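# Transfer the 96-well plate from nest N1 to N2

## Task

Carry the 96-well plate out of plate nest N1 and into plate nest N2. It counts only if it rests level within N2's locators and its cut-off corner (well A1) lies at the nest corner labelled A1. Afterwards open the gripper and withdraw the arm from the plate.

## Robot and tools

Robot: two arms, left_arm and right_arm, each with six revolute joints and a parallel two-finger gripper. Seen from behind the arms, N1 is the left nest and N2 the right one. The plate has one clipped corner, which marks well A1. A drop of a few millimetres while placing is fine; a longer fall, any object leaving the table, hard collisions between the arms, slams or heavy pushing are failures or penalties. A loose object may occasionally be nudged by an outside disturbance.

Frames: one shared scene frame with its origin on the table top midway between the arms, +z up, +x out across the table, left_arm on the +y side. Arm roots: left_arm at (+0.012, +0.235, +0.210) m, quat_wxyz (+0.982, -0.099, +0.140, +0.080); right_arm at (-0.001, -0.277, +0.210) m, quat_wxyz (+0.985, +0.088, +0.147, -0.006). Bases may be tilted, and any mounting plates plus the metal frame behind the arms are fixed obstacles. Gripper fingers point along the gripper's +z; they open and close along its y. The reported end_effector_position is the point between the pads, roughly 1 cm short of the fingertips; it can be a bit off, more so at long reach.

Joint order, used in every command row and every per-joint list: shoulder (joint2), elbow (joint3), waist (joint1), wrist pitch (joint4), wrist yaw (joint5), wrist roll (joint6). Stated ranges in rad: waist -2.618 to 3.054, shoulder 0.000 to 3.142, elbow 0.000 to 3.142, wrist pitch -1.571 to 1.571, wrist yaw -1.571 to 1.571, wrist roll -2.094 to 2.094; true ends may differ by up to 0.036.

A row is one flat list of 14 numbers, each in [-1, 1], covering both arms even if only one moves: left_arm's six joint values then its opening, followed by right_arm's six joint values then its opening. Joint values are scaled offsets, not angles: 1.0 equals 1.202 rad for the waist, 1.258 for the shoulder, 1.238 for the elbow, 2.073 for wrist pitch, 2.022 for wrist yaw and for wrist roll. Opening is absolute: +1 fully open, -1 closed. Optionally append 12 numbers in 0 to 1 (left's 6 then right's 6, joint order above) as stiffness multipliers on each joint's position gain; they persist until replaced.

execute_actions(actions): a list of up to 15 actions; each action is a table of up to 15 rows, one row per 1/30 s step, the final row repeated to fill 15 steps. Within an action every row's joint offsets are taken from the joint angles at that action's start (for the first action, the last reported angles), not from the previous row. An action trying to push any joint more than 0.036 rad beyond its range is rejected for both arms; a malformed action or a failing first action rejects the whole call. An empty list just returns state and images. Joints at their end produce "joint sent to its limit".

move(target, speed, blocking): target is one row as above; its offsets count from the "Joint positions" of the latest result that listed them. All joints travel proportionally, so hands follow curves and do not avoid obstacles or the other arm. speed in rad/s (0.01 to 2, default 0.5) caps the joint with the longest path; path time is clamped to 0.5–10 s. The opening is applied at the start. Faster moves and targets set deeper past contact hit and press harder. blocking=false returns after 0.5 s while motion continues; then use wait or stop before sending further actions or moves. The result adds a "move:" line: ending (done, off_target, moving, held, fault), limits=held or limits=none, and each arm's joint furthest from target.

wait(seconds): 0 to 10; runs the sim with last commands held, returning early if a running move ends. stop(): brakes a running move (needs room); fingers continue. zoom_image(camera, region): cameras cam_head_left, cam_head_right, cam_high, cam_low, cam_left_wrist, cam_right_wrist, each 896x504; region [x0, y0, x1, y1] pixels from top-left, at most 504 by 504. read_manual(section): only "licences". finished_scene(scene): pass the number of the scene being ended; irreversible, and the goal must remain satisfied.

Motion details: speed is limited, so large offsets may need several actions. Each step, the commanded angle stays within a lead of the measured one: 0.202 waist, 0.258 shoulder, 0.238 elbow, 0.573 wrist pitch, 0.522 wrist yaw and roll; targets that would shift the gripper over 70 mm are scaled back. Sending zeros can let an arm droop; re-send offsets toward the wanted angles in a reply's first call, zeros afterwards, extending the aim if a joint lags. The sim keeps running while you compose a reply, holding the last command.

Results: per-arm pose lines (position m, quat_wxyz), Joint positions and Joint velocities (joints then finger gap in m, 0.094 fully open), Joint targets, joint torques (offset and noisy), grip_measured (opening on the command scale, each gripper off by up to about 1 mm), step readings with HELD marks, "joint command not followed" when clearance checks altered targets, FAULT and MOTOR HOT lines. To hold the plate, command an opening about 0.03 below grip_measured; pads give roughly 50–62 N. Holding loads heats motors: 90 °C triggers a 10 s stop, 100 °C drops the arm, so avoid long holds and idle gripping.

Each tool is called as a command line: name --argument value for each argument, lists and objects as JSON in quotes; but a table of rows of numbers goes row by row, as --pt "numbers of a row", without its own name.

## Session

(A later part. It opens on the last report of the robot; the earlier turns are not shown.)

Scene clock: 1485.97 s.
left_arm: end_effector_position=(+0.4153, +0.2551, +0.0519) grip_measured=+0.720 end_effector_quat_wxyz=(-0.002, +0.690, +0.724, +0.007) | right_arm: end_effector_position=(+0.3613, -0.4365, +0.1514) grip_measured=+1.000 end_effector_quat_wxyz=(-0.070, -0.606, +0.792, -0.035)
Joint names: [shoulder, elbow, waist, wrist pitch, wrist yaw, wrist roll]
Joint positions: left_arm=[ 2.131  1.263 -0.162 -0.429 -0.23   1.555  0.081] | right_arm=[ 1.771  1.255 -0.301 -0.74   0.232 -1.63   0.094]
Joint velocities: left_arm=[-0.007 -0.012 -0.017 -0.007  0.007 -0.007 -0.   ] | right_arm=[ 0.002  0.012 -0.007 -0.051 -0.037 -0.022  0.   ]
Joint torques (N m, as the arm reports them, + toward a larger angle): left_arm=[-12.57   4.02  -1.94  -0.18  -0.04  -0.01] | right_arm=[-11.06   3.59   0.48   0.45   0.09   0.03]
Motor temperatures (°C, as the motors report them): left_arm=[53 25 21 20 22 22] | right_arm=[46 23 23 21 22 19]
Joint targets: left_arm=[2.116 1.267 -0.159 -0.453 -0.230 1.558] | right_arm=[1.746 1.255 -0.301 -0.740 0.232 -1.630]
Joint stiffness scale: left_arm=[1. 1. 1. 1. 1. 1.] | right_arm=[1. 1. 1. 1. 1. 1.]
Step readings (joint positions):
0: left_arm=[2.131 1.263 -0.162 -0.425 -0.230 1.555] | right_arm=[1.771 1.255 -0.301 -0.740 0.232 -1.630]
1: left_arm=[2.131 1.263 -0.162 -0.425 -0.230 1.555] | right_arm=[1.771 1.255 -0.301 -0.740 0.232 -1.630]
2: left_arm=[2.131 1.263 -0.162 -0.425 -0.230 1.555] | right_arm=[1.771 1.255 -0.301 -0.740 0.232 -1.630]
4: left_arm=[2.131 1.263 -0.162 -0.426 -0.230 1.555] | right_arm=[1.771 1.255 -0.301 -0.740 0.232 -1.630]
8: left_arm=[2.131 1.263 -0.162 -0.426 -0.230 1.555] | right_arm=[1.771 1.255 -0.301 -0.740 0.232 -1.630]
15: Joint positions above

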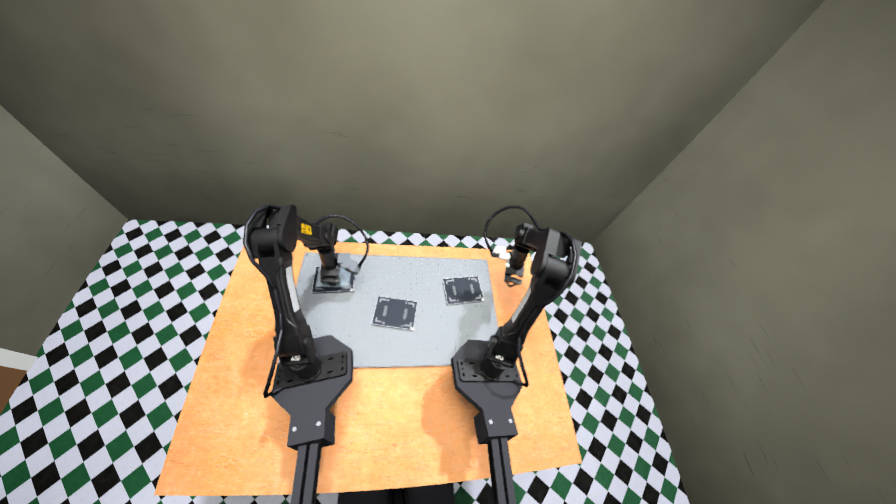

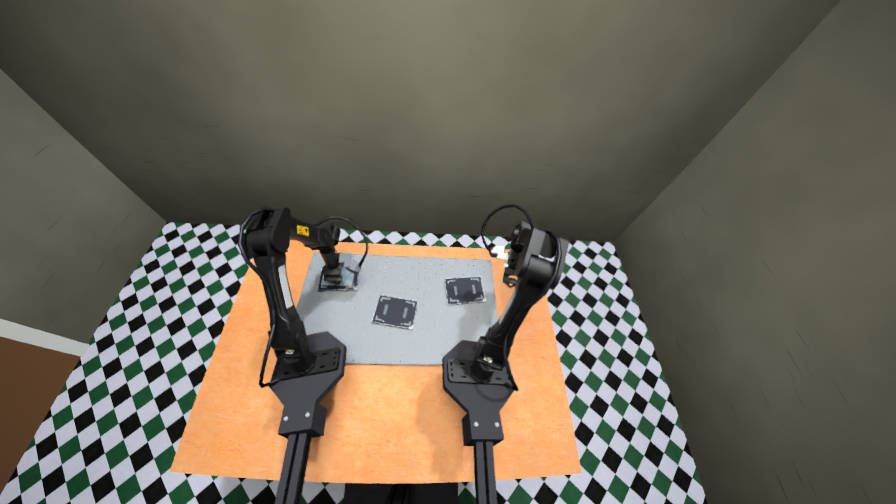

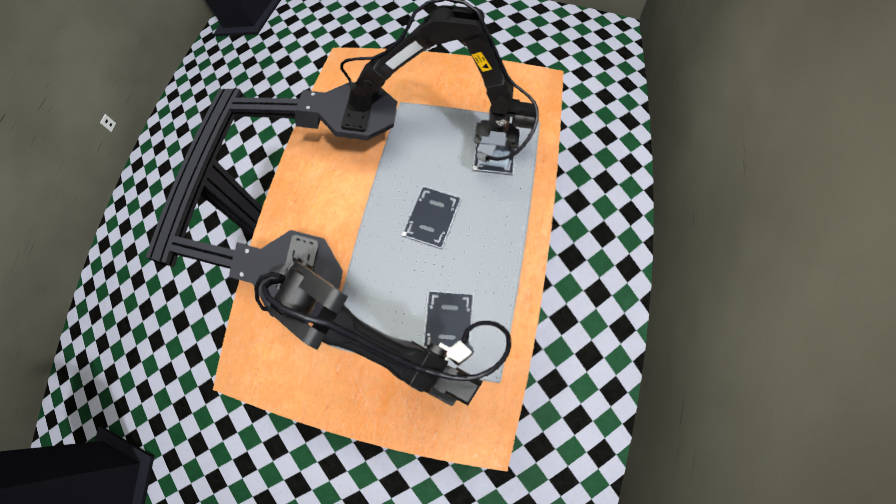

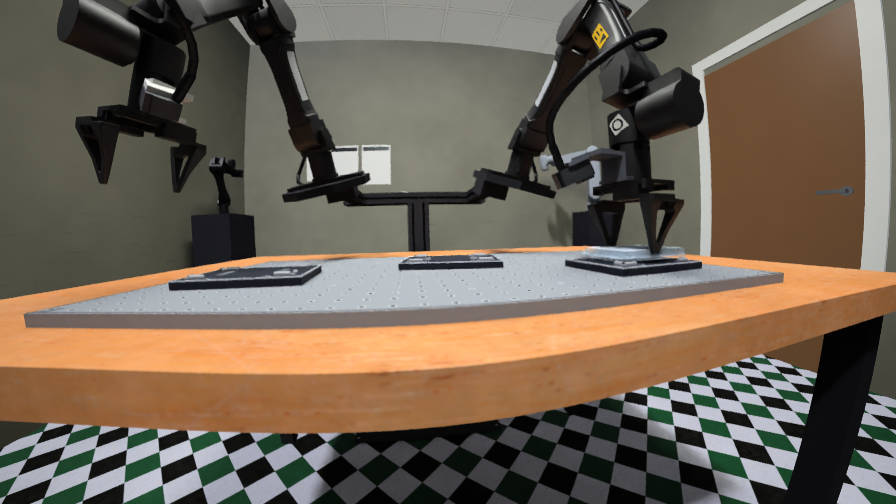

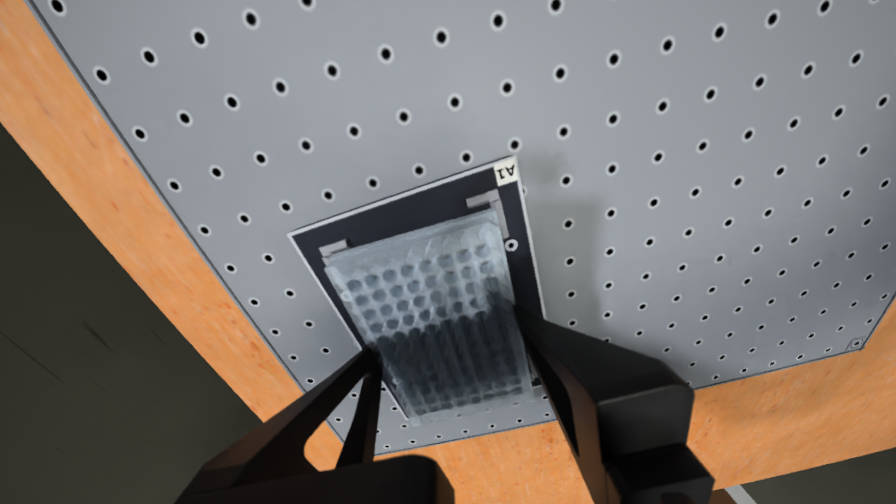

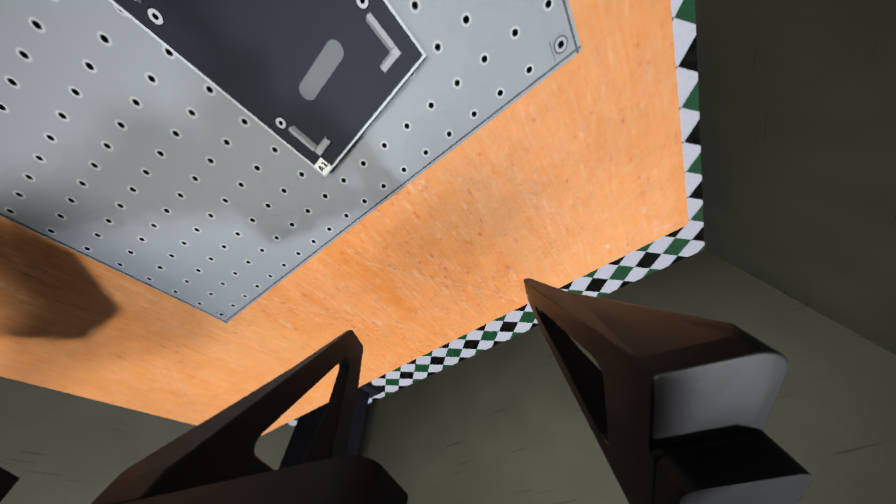

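execute_actions --actions '[[[-0.010,0.003,0.0025,-0.010,0,0.0015,0.69,-0.02,0,0,0,0,0,1],[-0.008,0.003,0.0025,-0.008,0,0.0015,0.69,-0.02,0,0,0,0,0,1],[-0.006,0.003,0.0025,-0.006,0,0.0015,0.69,-0.02,0,0,0,0,0,1],[-0.004,0.003,0.0025,-0.005,0,0.0015,0.69,-0.02,0,0,0,0,0,1],[-0.002,0.003,0.0025,-0.004,0,0.0015,0.69,-0.02,0,0,0,0,0,1],[0,0.003,0.0025,-0.003,0,0.0015,0.69,-0.02,0,0,0,0,0,1],[0.002,0.003,0.0025,-0.002,0,0.0015,0.69,-0.02,0,0,0,0,0,1],[0.004,0.003,0.0025,-0.001,0,0.0015,0.69,-0.02,0,0,0,0,0,1],[0.006,0.003,0.0025,0,0,0.0015,0.69,-0.02,0,0,0,0,0,1],[0.008,0.003,0.0025,0,0,0.0015,0.69,-0.02,0,0,0,0,0,1],[0.010,0.003,0.0025,0,0,0.0015,0.69,-0.02,0,0,0,0,0,1],[0.011,0.003,0.0025,0,0,0.0015,0.69,-0.02,0,0,0,0,0,1],[0.012,0.003,0.0025,0,0,0.0015,0.69,-0.02,0,0,0,0,0,1],[0.013,0.003,0.0025,0,0,0.0015,0.69,-0.02,0,0,0,0,0,1],[0.014,0.003,0.0025,0,0,0.0015,0.69,-0.02,0,0,0,0,0,1]]]'

Scene clock: 1497.37 s.
left_arm: end_effector_position=(+0.4139, +0.2550, +0.0515) grip_measured=+0.720 end_effector_quat_wxyz=(-0.004, +0.691, +0.723, +0.005) | right_arm: end_effector_position=(+0.3613, -0.4365, +0.1514) grip_measured=+1.000 end_effector_quat_wxyz=(-0.070, -0.606, +0.792, -0.035)
Joint names: [shoulder, elbow, waist, wrist pitch, wrist yaw, wrist roll]
Joint positions: left_arm=[ 2.132  1.263 -0.162 -0.433 -0.23   1.555  0.081] | right_arm=[ 1.771  1.255 -0.301 -0.74   0.232 -1.63   0.094]
Joint velocities: left_arm=[ 0.037 -0.012  0.002 -0.022 -0.022  0.037  0.001] | right_arm=[-0.007 -0.017 -0.012  0.007  0.037  0.051  0.   ]
Joint torques (N m, as the arm reports them, + toward a larger angle): left_arm=[-10.1    3.99  -1.92   0.03  -0.04  -0.01] | right_arm=[-11.07   3.59   0.49   0.44   0.08   0.02]
Motor temperatures (°C, as the motors report them): left_arm=[52 25 21 20 22 22] | right_arm=[46 23 23 21 22 19]
Joint targets: left_arm=[2.148 1.267 -0.159 -0.429 -0.230 1.558] | right_arm=[1.746 1.255 -0.301 -0.740 0.232 -1.630]
Joint stiffness scale: left_arm=[1. 1. 1. 1. 1. 1.] | right_arm=[1. 1. 1. 1. 1. 1.]
Step readings (joint positions):
0: left_arm=[2.131 1.263 -0.162 -0.433 -0.230 1.555] | right_arm=[1.771 1.255 -0.301 -0.740 0.232 -1.630]
1: left_arm=[2.131 1.263 -0.162 -0.433 -0.230 1.555] | right_arm=[1.771 1.255 -0.301 -0.740 0.232 -1.630]
2: left_arm=[2.131 1.263 -0.162 -0.433 -0.230 1.555] | right_arm=[1.771 1.255 -0.301 -0.740 0.232 -1.630]
4: left_arm=[2.131 1.263 -0.162 -0.433 -0.230 1.555] | right_arm=[1.771 1.255 -0.301 -0.740 0.232 -1.630]
8: left_arm=[2.131 1.263 -0.162 -0.433 -0.230 1.555] | right_arm=[1.771 1.255 -0.301 -0.740 0.232 -1.630]
15: Joint positions above

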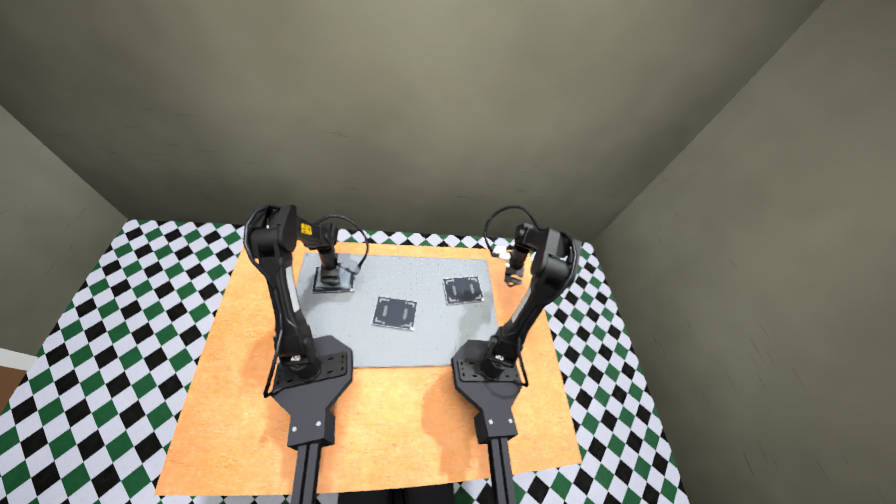

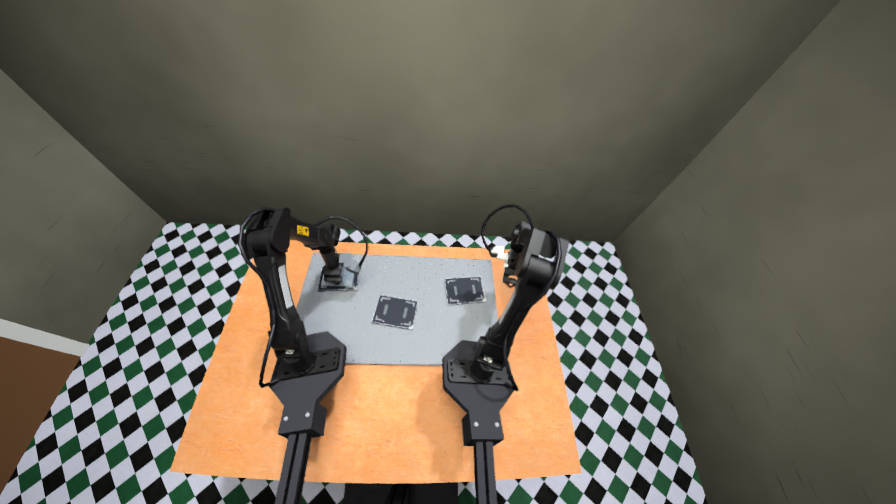

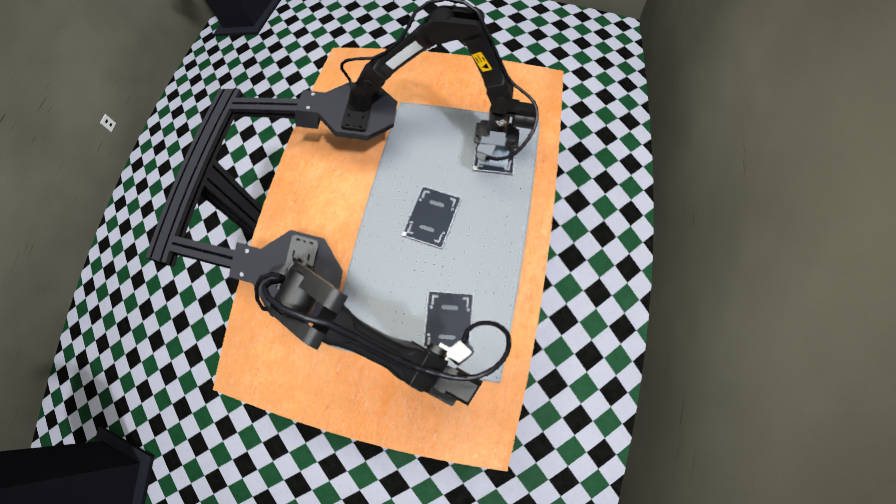

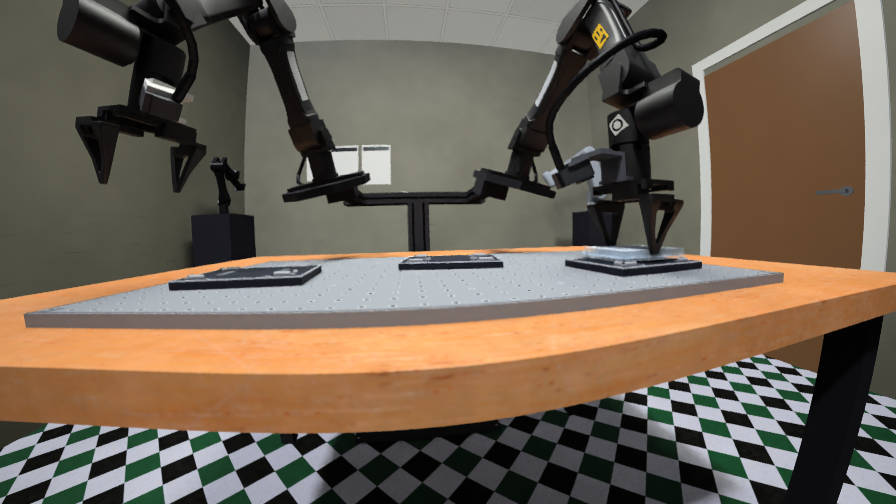

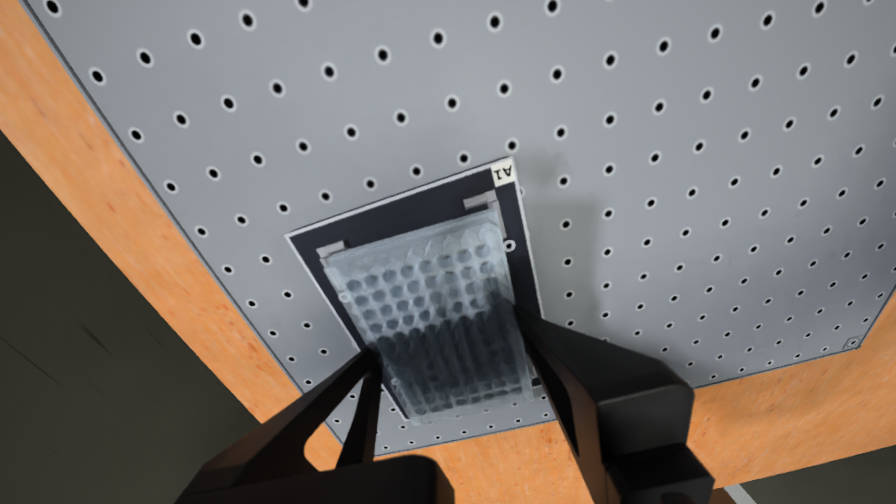

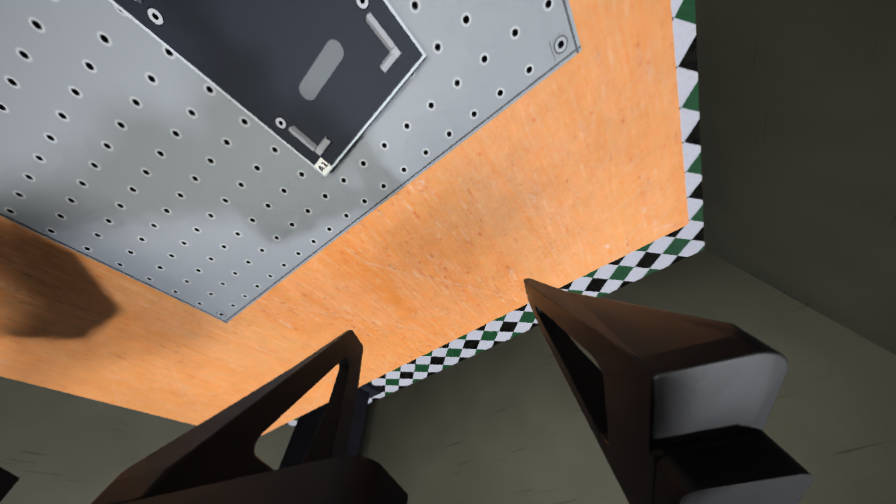

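zoom_image --camera "cam_left_wrist" --region '[290, 160, 560, 320]'

execute_actions --actions '[]'

Region (290, 160, 560, 320) of cam_left_wrist's 896x504 image, scaled by 1.867, with more detail than that image has; it fills the top 299 rows of this view, and the rest is white.

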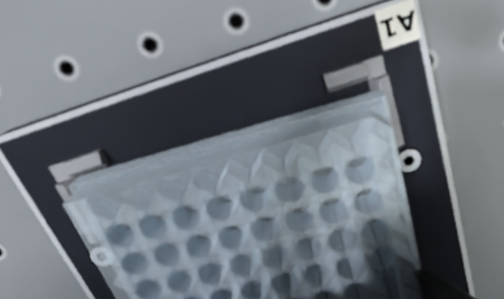

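Scene clock: 1499.30 s.
left_arm: end_effector_position=(+0.4129, +0.2545, +0.0498) grip_measured=+0.720 end_effector_quat_wxyz=(-0.005, +0.691, +0.723, +0.003) | right_arm: end_effector_position=(+0.3613, -0.4365, +0.1514) grip_measured=+1.000 end_effector_quat_wxyz=(-0.070, -0.606, +0.792, -0.035)
Joint names: [shoulder, elbow, waist, wrist pitch, wrist yaw, wrist roll]
Joint positions: left_arm=[ 2.137  1.263 -0.162 -0.432 -0.23   1.555  0.081] | right_arm=[ 1.771  1.255 -0.301 -0.74   0.232 -1.63   0.094]
Joint velocities: left_arm=[-0.007 -0.007 -0.012  0.007 -0.095  0.007  0.   ] | right_arm=[-0.002  0.007 -0.012  0.007 -0.007 -0.007  0.   ]
Joint torques (N m, as the arm reports them, + toward a larger angle): left_arm=[-10.37   3.98  -1.93   0.03  -0.03  -0.01] | right_arm=[-11.1    3.59   0.47   0.44   0.09   0.02]
Motor temperatures (°C, as the motors report them): left_arm=[51 25 21 20 22 22] | right_arm=[46 23 23 21 22 19]
Joint targets: left_arm=[2.148 1.267 -0.159 -0.429 -0.230 1.558] | right_arm=[1.746 1.255 -0.301 -0.740 0.232 -1.630]
Joint stiffness scale: left_arm=[1. 1. 1. 1. 1. 1.] | right_arm=[1. 1. 1. 1. 1. 1.]

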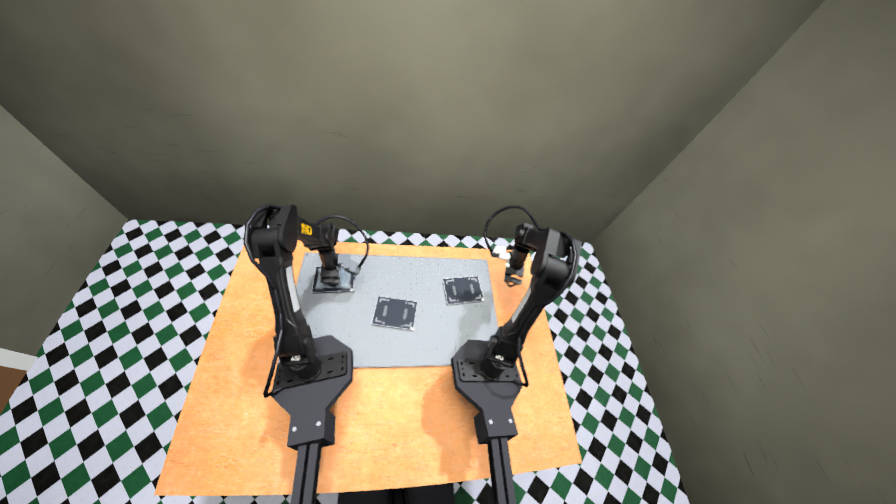

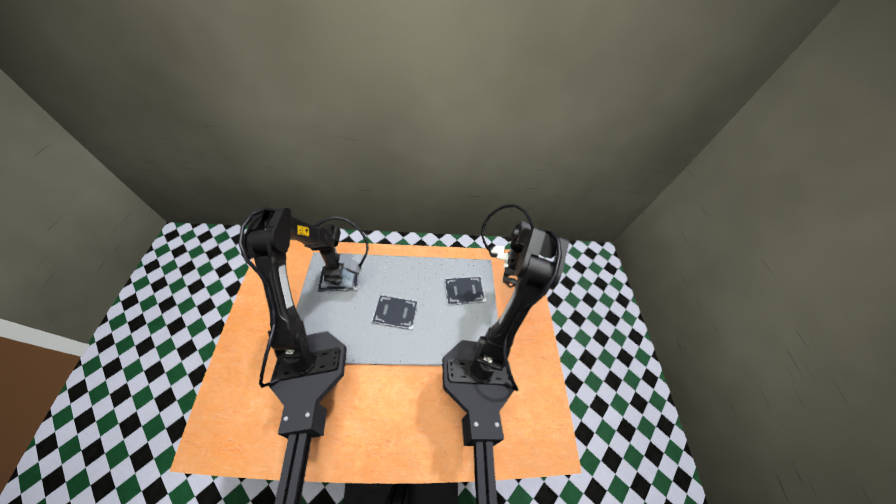

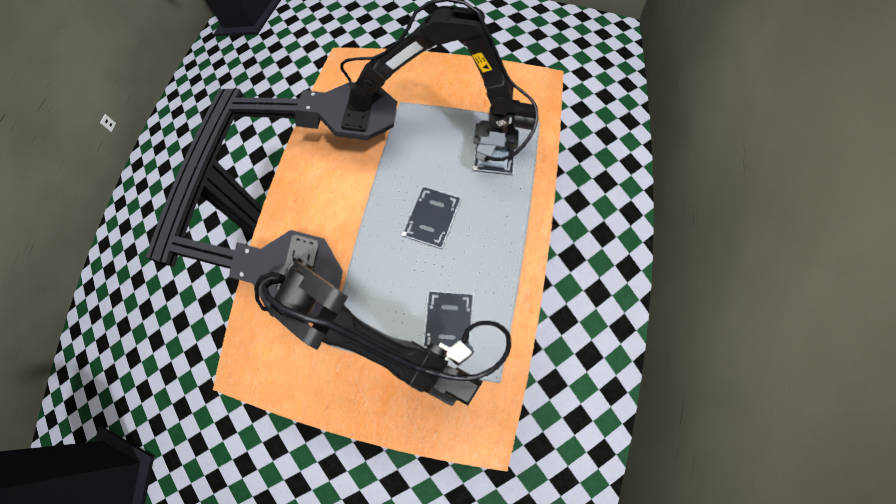

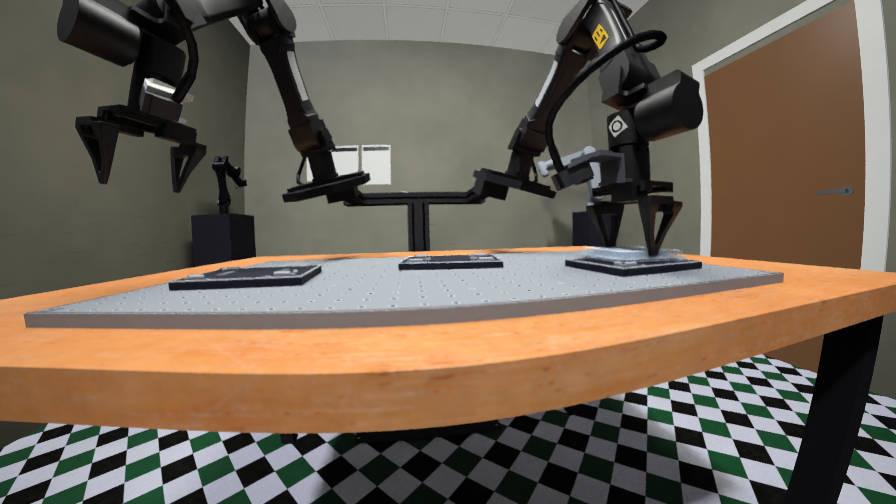

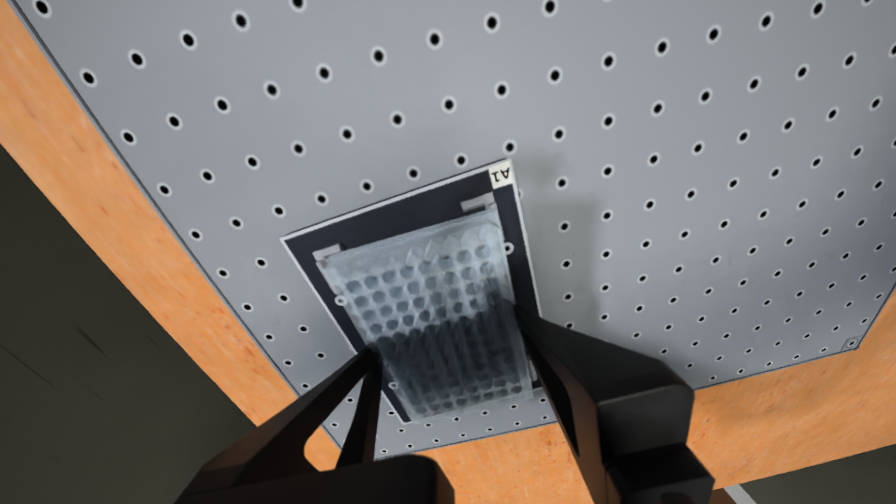

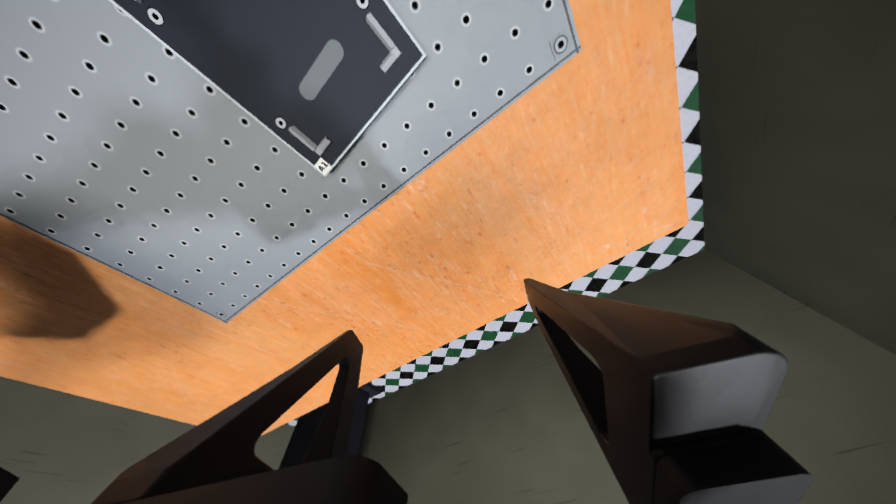

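zoom_image --camera "cam_left_wrist" --region '[290, 170, 560, 330]'

zoom_image --camera "cam_low" --region '[560, 235, 715, 285]'

Region (290, 170, 560, 330) of cam_left_wrist's 896x504 image, scaled by 1.867, with more detail than that image has; it fills the top 299 rows of this view, and the rest is white.

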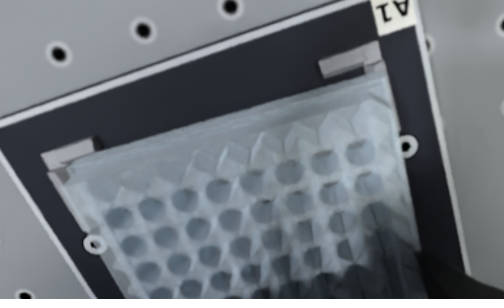

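Region (560, 235, 715, 285) of cam_low's 896x504 image, scaled by 3.252, with more detail than that image has; it fills the top 163 rows of this view, and the rest is white.

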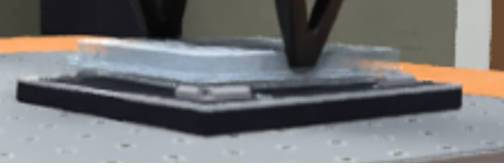

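execute_actions --actions '[[[0.006,0.003,0.0025,0.001,0,0.0015,0.69,-0.02,0,0,0,0,0,1],[0.003,0.003,0.0025,0.002,0,0.0015,0.69,-0.02,0,0,0,0,0,1],[0,0.003,0.0025,0.003,0,0.0015,0.69,-0.02,0,0,0,0,0,1],[-0.003,0.003,0.0025,0.003,0,0.0015,0.69,-0.02,0,0,0,0,0,1],[-0.006,0.003,0.0025,0.003,0,0.0015,0.69,-0.02,0,0,0,0,0,1],[-0.009,0.003,0.0025,0.003,0,0.0015,0.69,-0.02,0,0,0,0,0,1],[-0.012,0.003,0.0025,0.003,0,0.0015,0.69,-0.02,0,0,0,0,0,1],[-0.014,0.003,0.0025,0.0035,0,0.0015,0.69,-0.02,0,0,0,0,0,1],[-0.016,0.003,0.0025,0.004,0,0.0015,0.69,-0.02,0,0,0,0,0,1],[-0.017,0.003,0.0025,0.0045,0,0.0015,0.69,-0.02,0,0,0,0,0,1],[-0.018,0.003,0.0025,0.005,0,0.0015,0.69,-0.02,0,0,0,0,0,1],[-0.019,0.003,0.0025,0.0055,0,0.0015,0.69,-0.02,0,0,0,0,0,1],[-0.020,0.003,0.0025,0.006,0,0.0015,0.69,-0.02,0,0,0,0,0,1]]]'

Scene clock: 1520.90 s.
left_arm: end_effector_position=(+0.4129, +0.2545, +0.0498) grip_measured=+0.720 end_effector_quat_wxyz=(-0.005, +0.691, +0.723, +0.003) | right_arm: end_effector_position=(+0.3613, -0.4365, +0.1514) grip_measured=+1.000 end_effector_quat_wxyz=(-0.070, -0.606, +0.792, -0.035)
Joint names: [shoulder, elbow, waist, wrist pitch, wrist yaw, wrist roll]
Joint positions: left_arm=[ 2.137  1.263 -0.162 -0.432 -0.23   1.555  0.081] | right_arm=[ 1.771  1.255 -0.301 -0.74   0.232 -1.63   0.094]
Joint velocities: left_arm=[-0.027  0.002 -0.007 -0.095  0.007  0.007  0.   ] | right_arm=[-0.007 -0.017 -0.002  0.007 -0.007  0.022  0.   ]
Joint torques (N m, as the arm reports them, + toward a larger angle): left_arm=[-13.4    3.97  -1.94   0.11  -0.03  -0.01] | right_arm=[-11.06   3.62   0.48   0.44   0.08   0.02]
Motor temperatures (°C, as the motors report them): left_arm=[49 25 21 20 22 22] | right_arm=[46 23 23 21 22 19]
Joint targets: left_arm=[2.112 1.267 -0.159 -0.420 -0.230 1.558] | right_arm=[1.746 1.255 -0.301 -0.740 0.232 -1.630]
Joint stiffness scale: left_arm=[1. 1. 1. 1. 1. 1.] | right_arm=[1. 1. 1. 1. 1. 1.]
Step readings (joint positions):
0: left_arm=[2.137 1.263 -0.162 -0.432 -0.230 1.555] | right_arm=[1.771 1.255 -0.301 -0.740 0.232 -1.630]
1: left_arm=[2.137 1.263 -0.162 -0.432 -0.230 1.555] | right_arm=[1.771 1.255 -0.301 -0.740 0.232 -1.630]
2: left_arm=[2.137 1.263 -0.162 -0.432 -0.230 1.555] | right_arm=[1.771 1.255 -0.301 -0.740 0.232 -1.630]
4: left_arm=[2.137 1.263 -0.162 -0.432 -0.230 1.555] | right_arm=[1.771 1.255 -0.301 -0.740 0.232 -1.630]
8: left_arm=[2.137 1.263 -0.162 -0.432 -0.230 1.555] | right_arm=[1.771 1.255 -0.301 -0.740 0.232 -1.630]
15: Joint positions above

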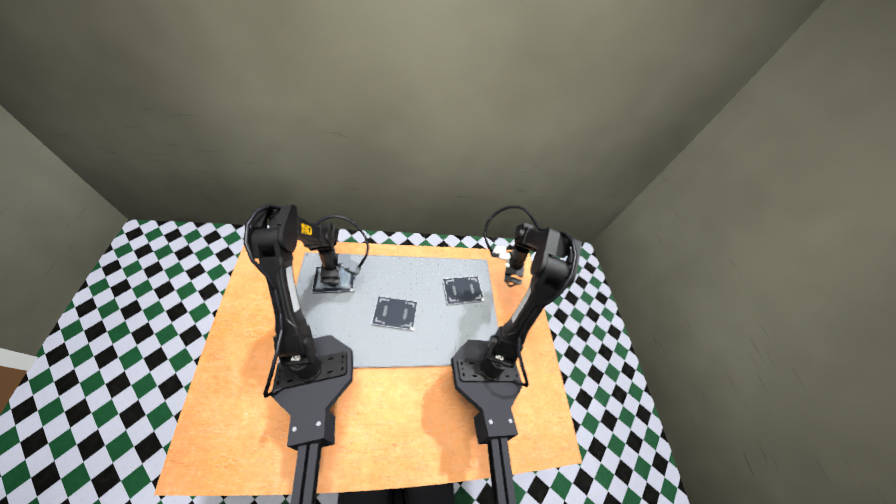

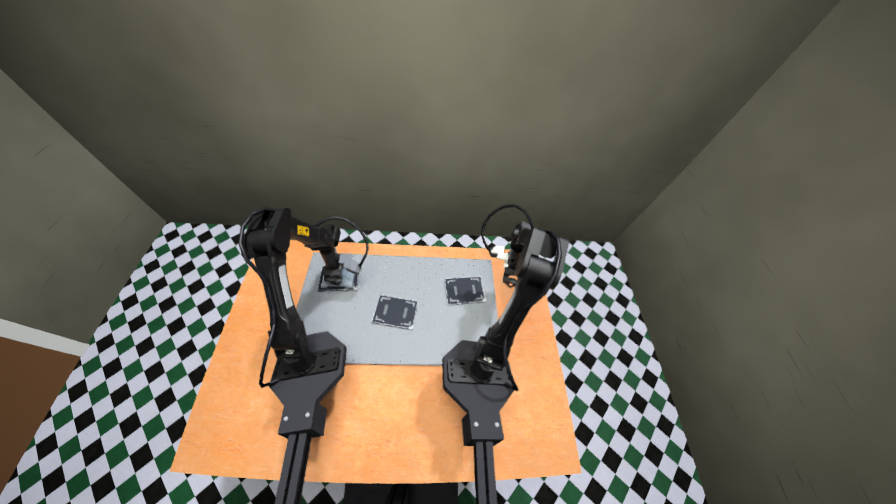

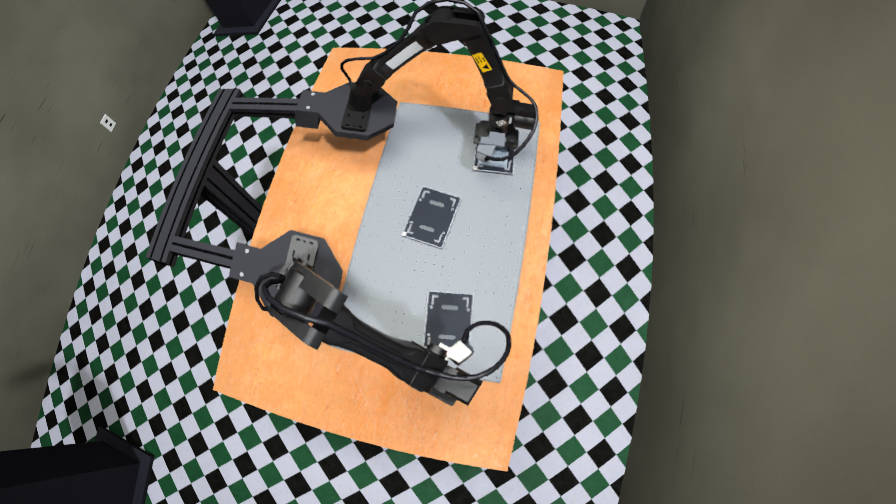

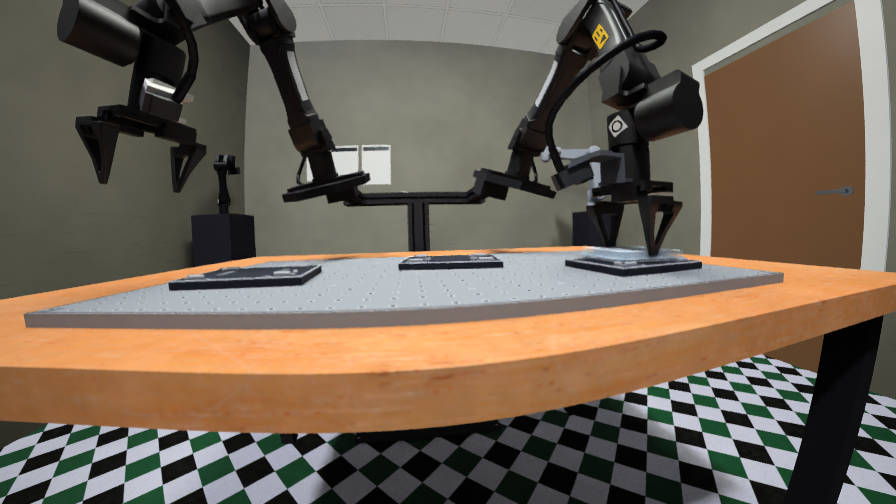

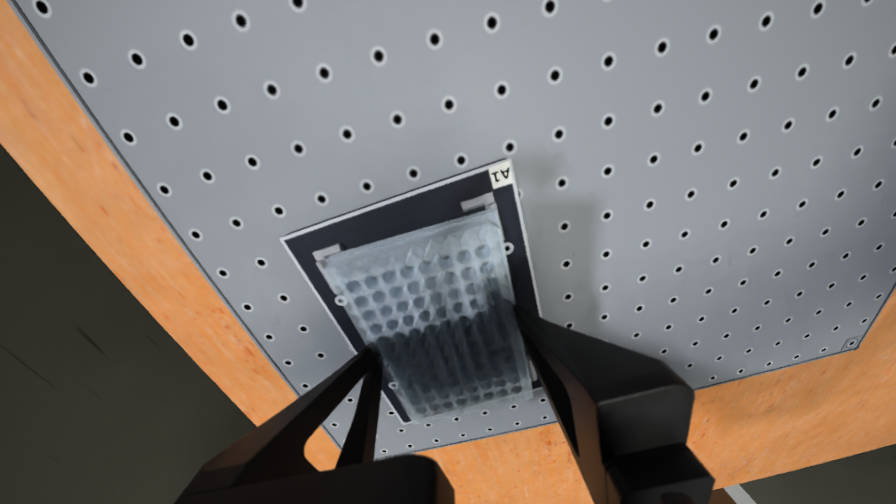

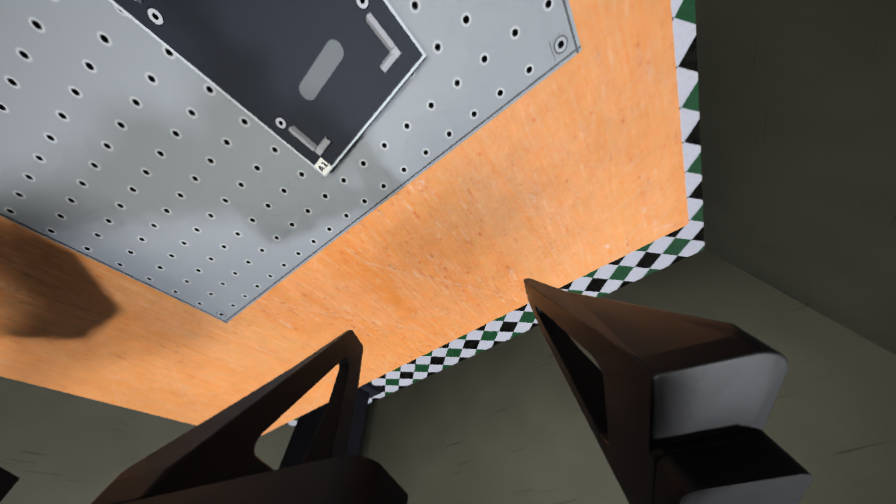

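execute_actions --actions '[]'

Scene clock: 1522.17 s.
left_arm: end_effector_position=(+0.4129, +0.2545, +0.0498) grip_measured=+0.720 end_effector_quat_wxyz=(-0.005, +0.691, +0.723, +0.003) | right_arm: end_effector_position=(+0.3613, -0.4365, +0.1514) grip_measured=+1.000 end_effector_quat_wxyz=(-0.070, -0.606, +0.792, -0.035)
Joint names: [shoulder, elbow, waist, wrist pitch, wrist yaw, wrist roll]
Joint positions: left_arm=[ 2.137  1.263 -0.162 -0.432 -0.23   1.555  0.081] | right_arm=[ 1.771  1.255 -0.301 -0.74   0.232 -1.63   0.094]
Joint velocities: left_arm=[ 0.012  0.002 -0.002 -0.007  0.007 -0.11   0.001] | right_arm=[-0.017  0.002 -0.022 -0.037 -0.022 -0.022  0.   ]
Joint torques (N m, as the arm reports them, + toward a larger angle): left_arm=[-13.41   3.98  -1.94   0.11  -0.03  -0.01] | right_arm=[-11.08   3.6    0.46   0.43   0.09   0.01]
Motor temperatures (°C, as the motors report them): left_arm=[49 25 21 20 22 22] | right_arm=[46 23 23 21 22 19]
Joint targets: left_arm=[2.112 1.267 -0.159 -0.420 -0.230 1.558] | right_arm=[1.746 1.255 -0.301 -0.740 0.232 -1.630]
Joint stiffness scale: left_arm=[1. 1. 1. 1. 1. 1.] | right_arm=[1. 1. 1. 1. 1. 1.]

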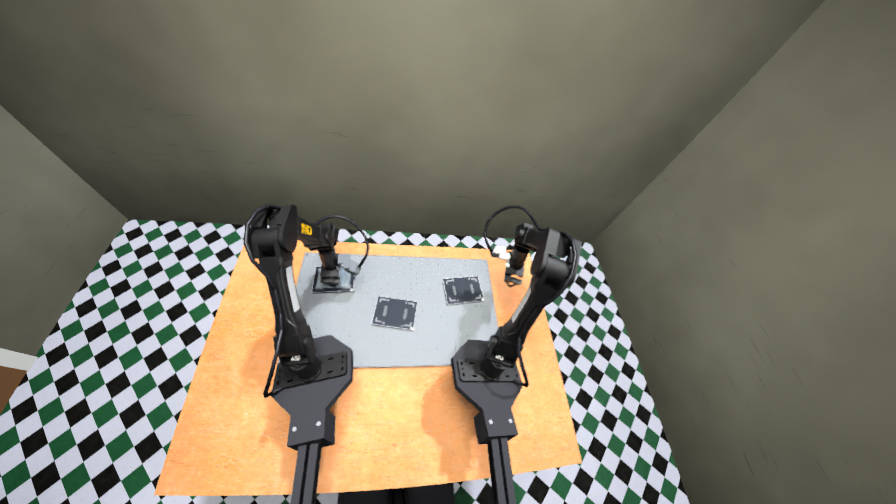

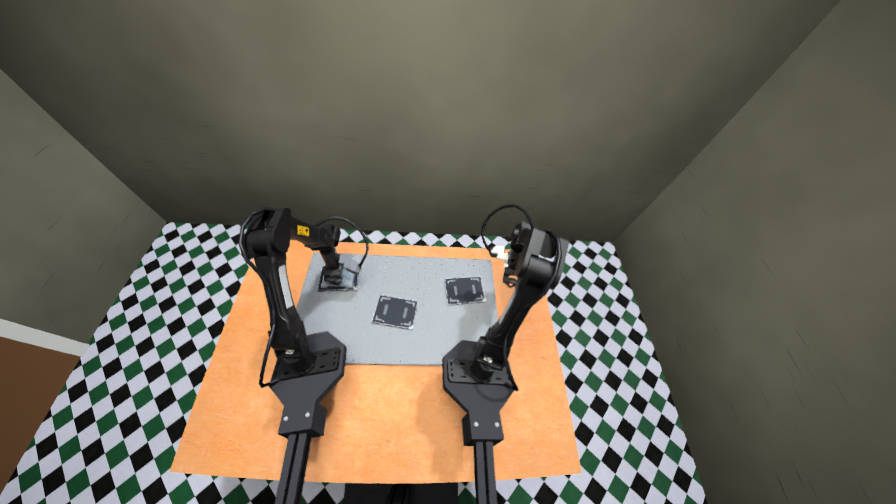

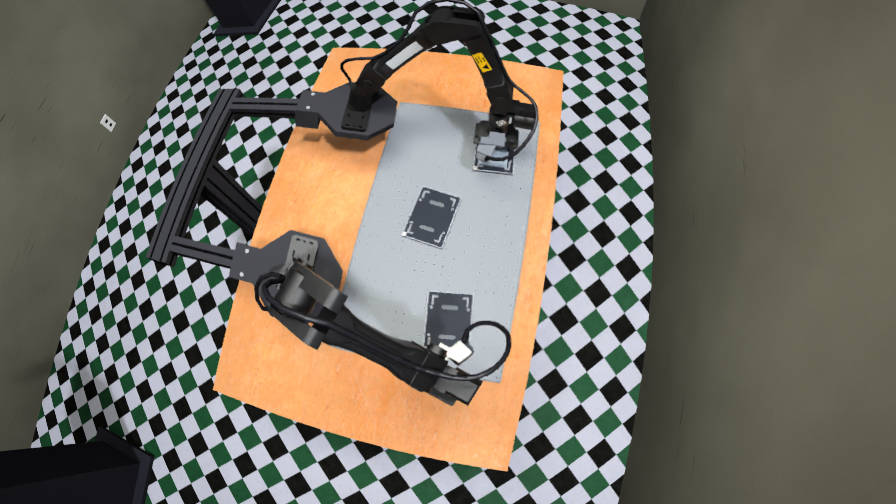

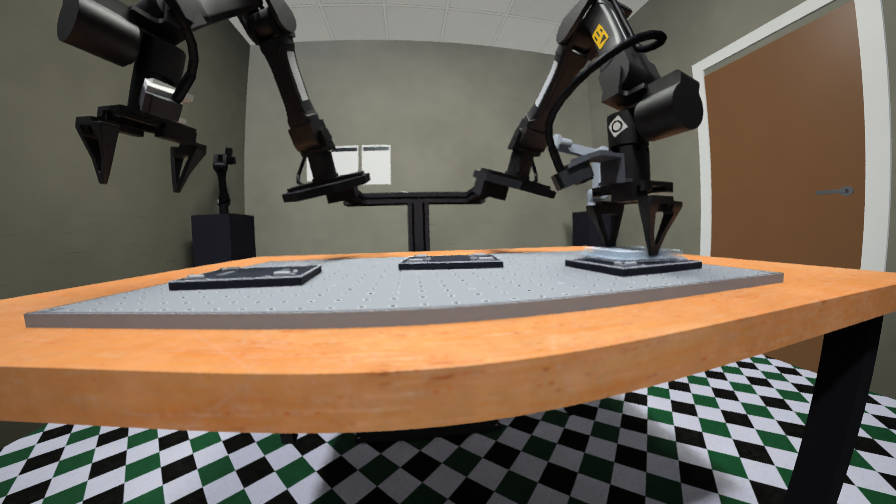

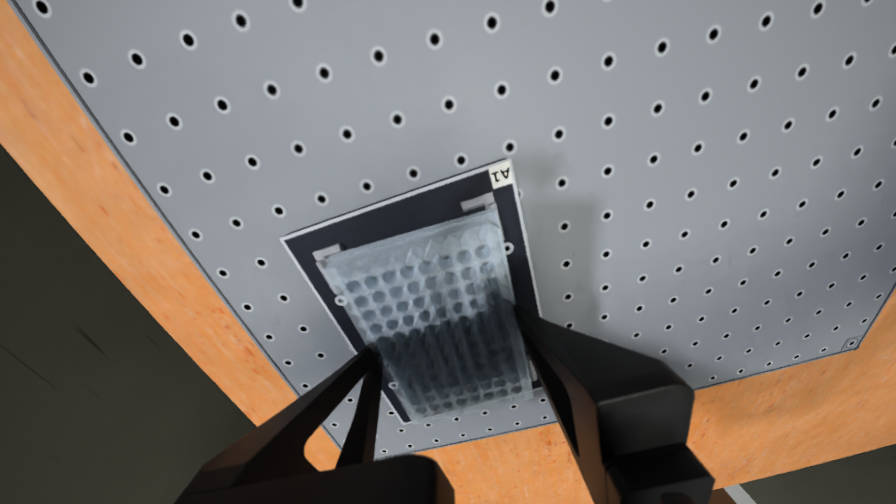

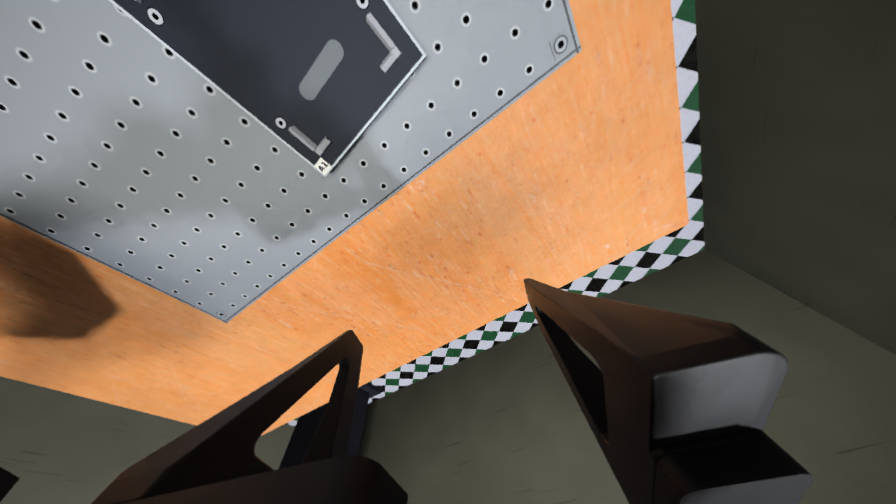

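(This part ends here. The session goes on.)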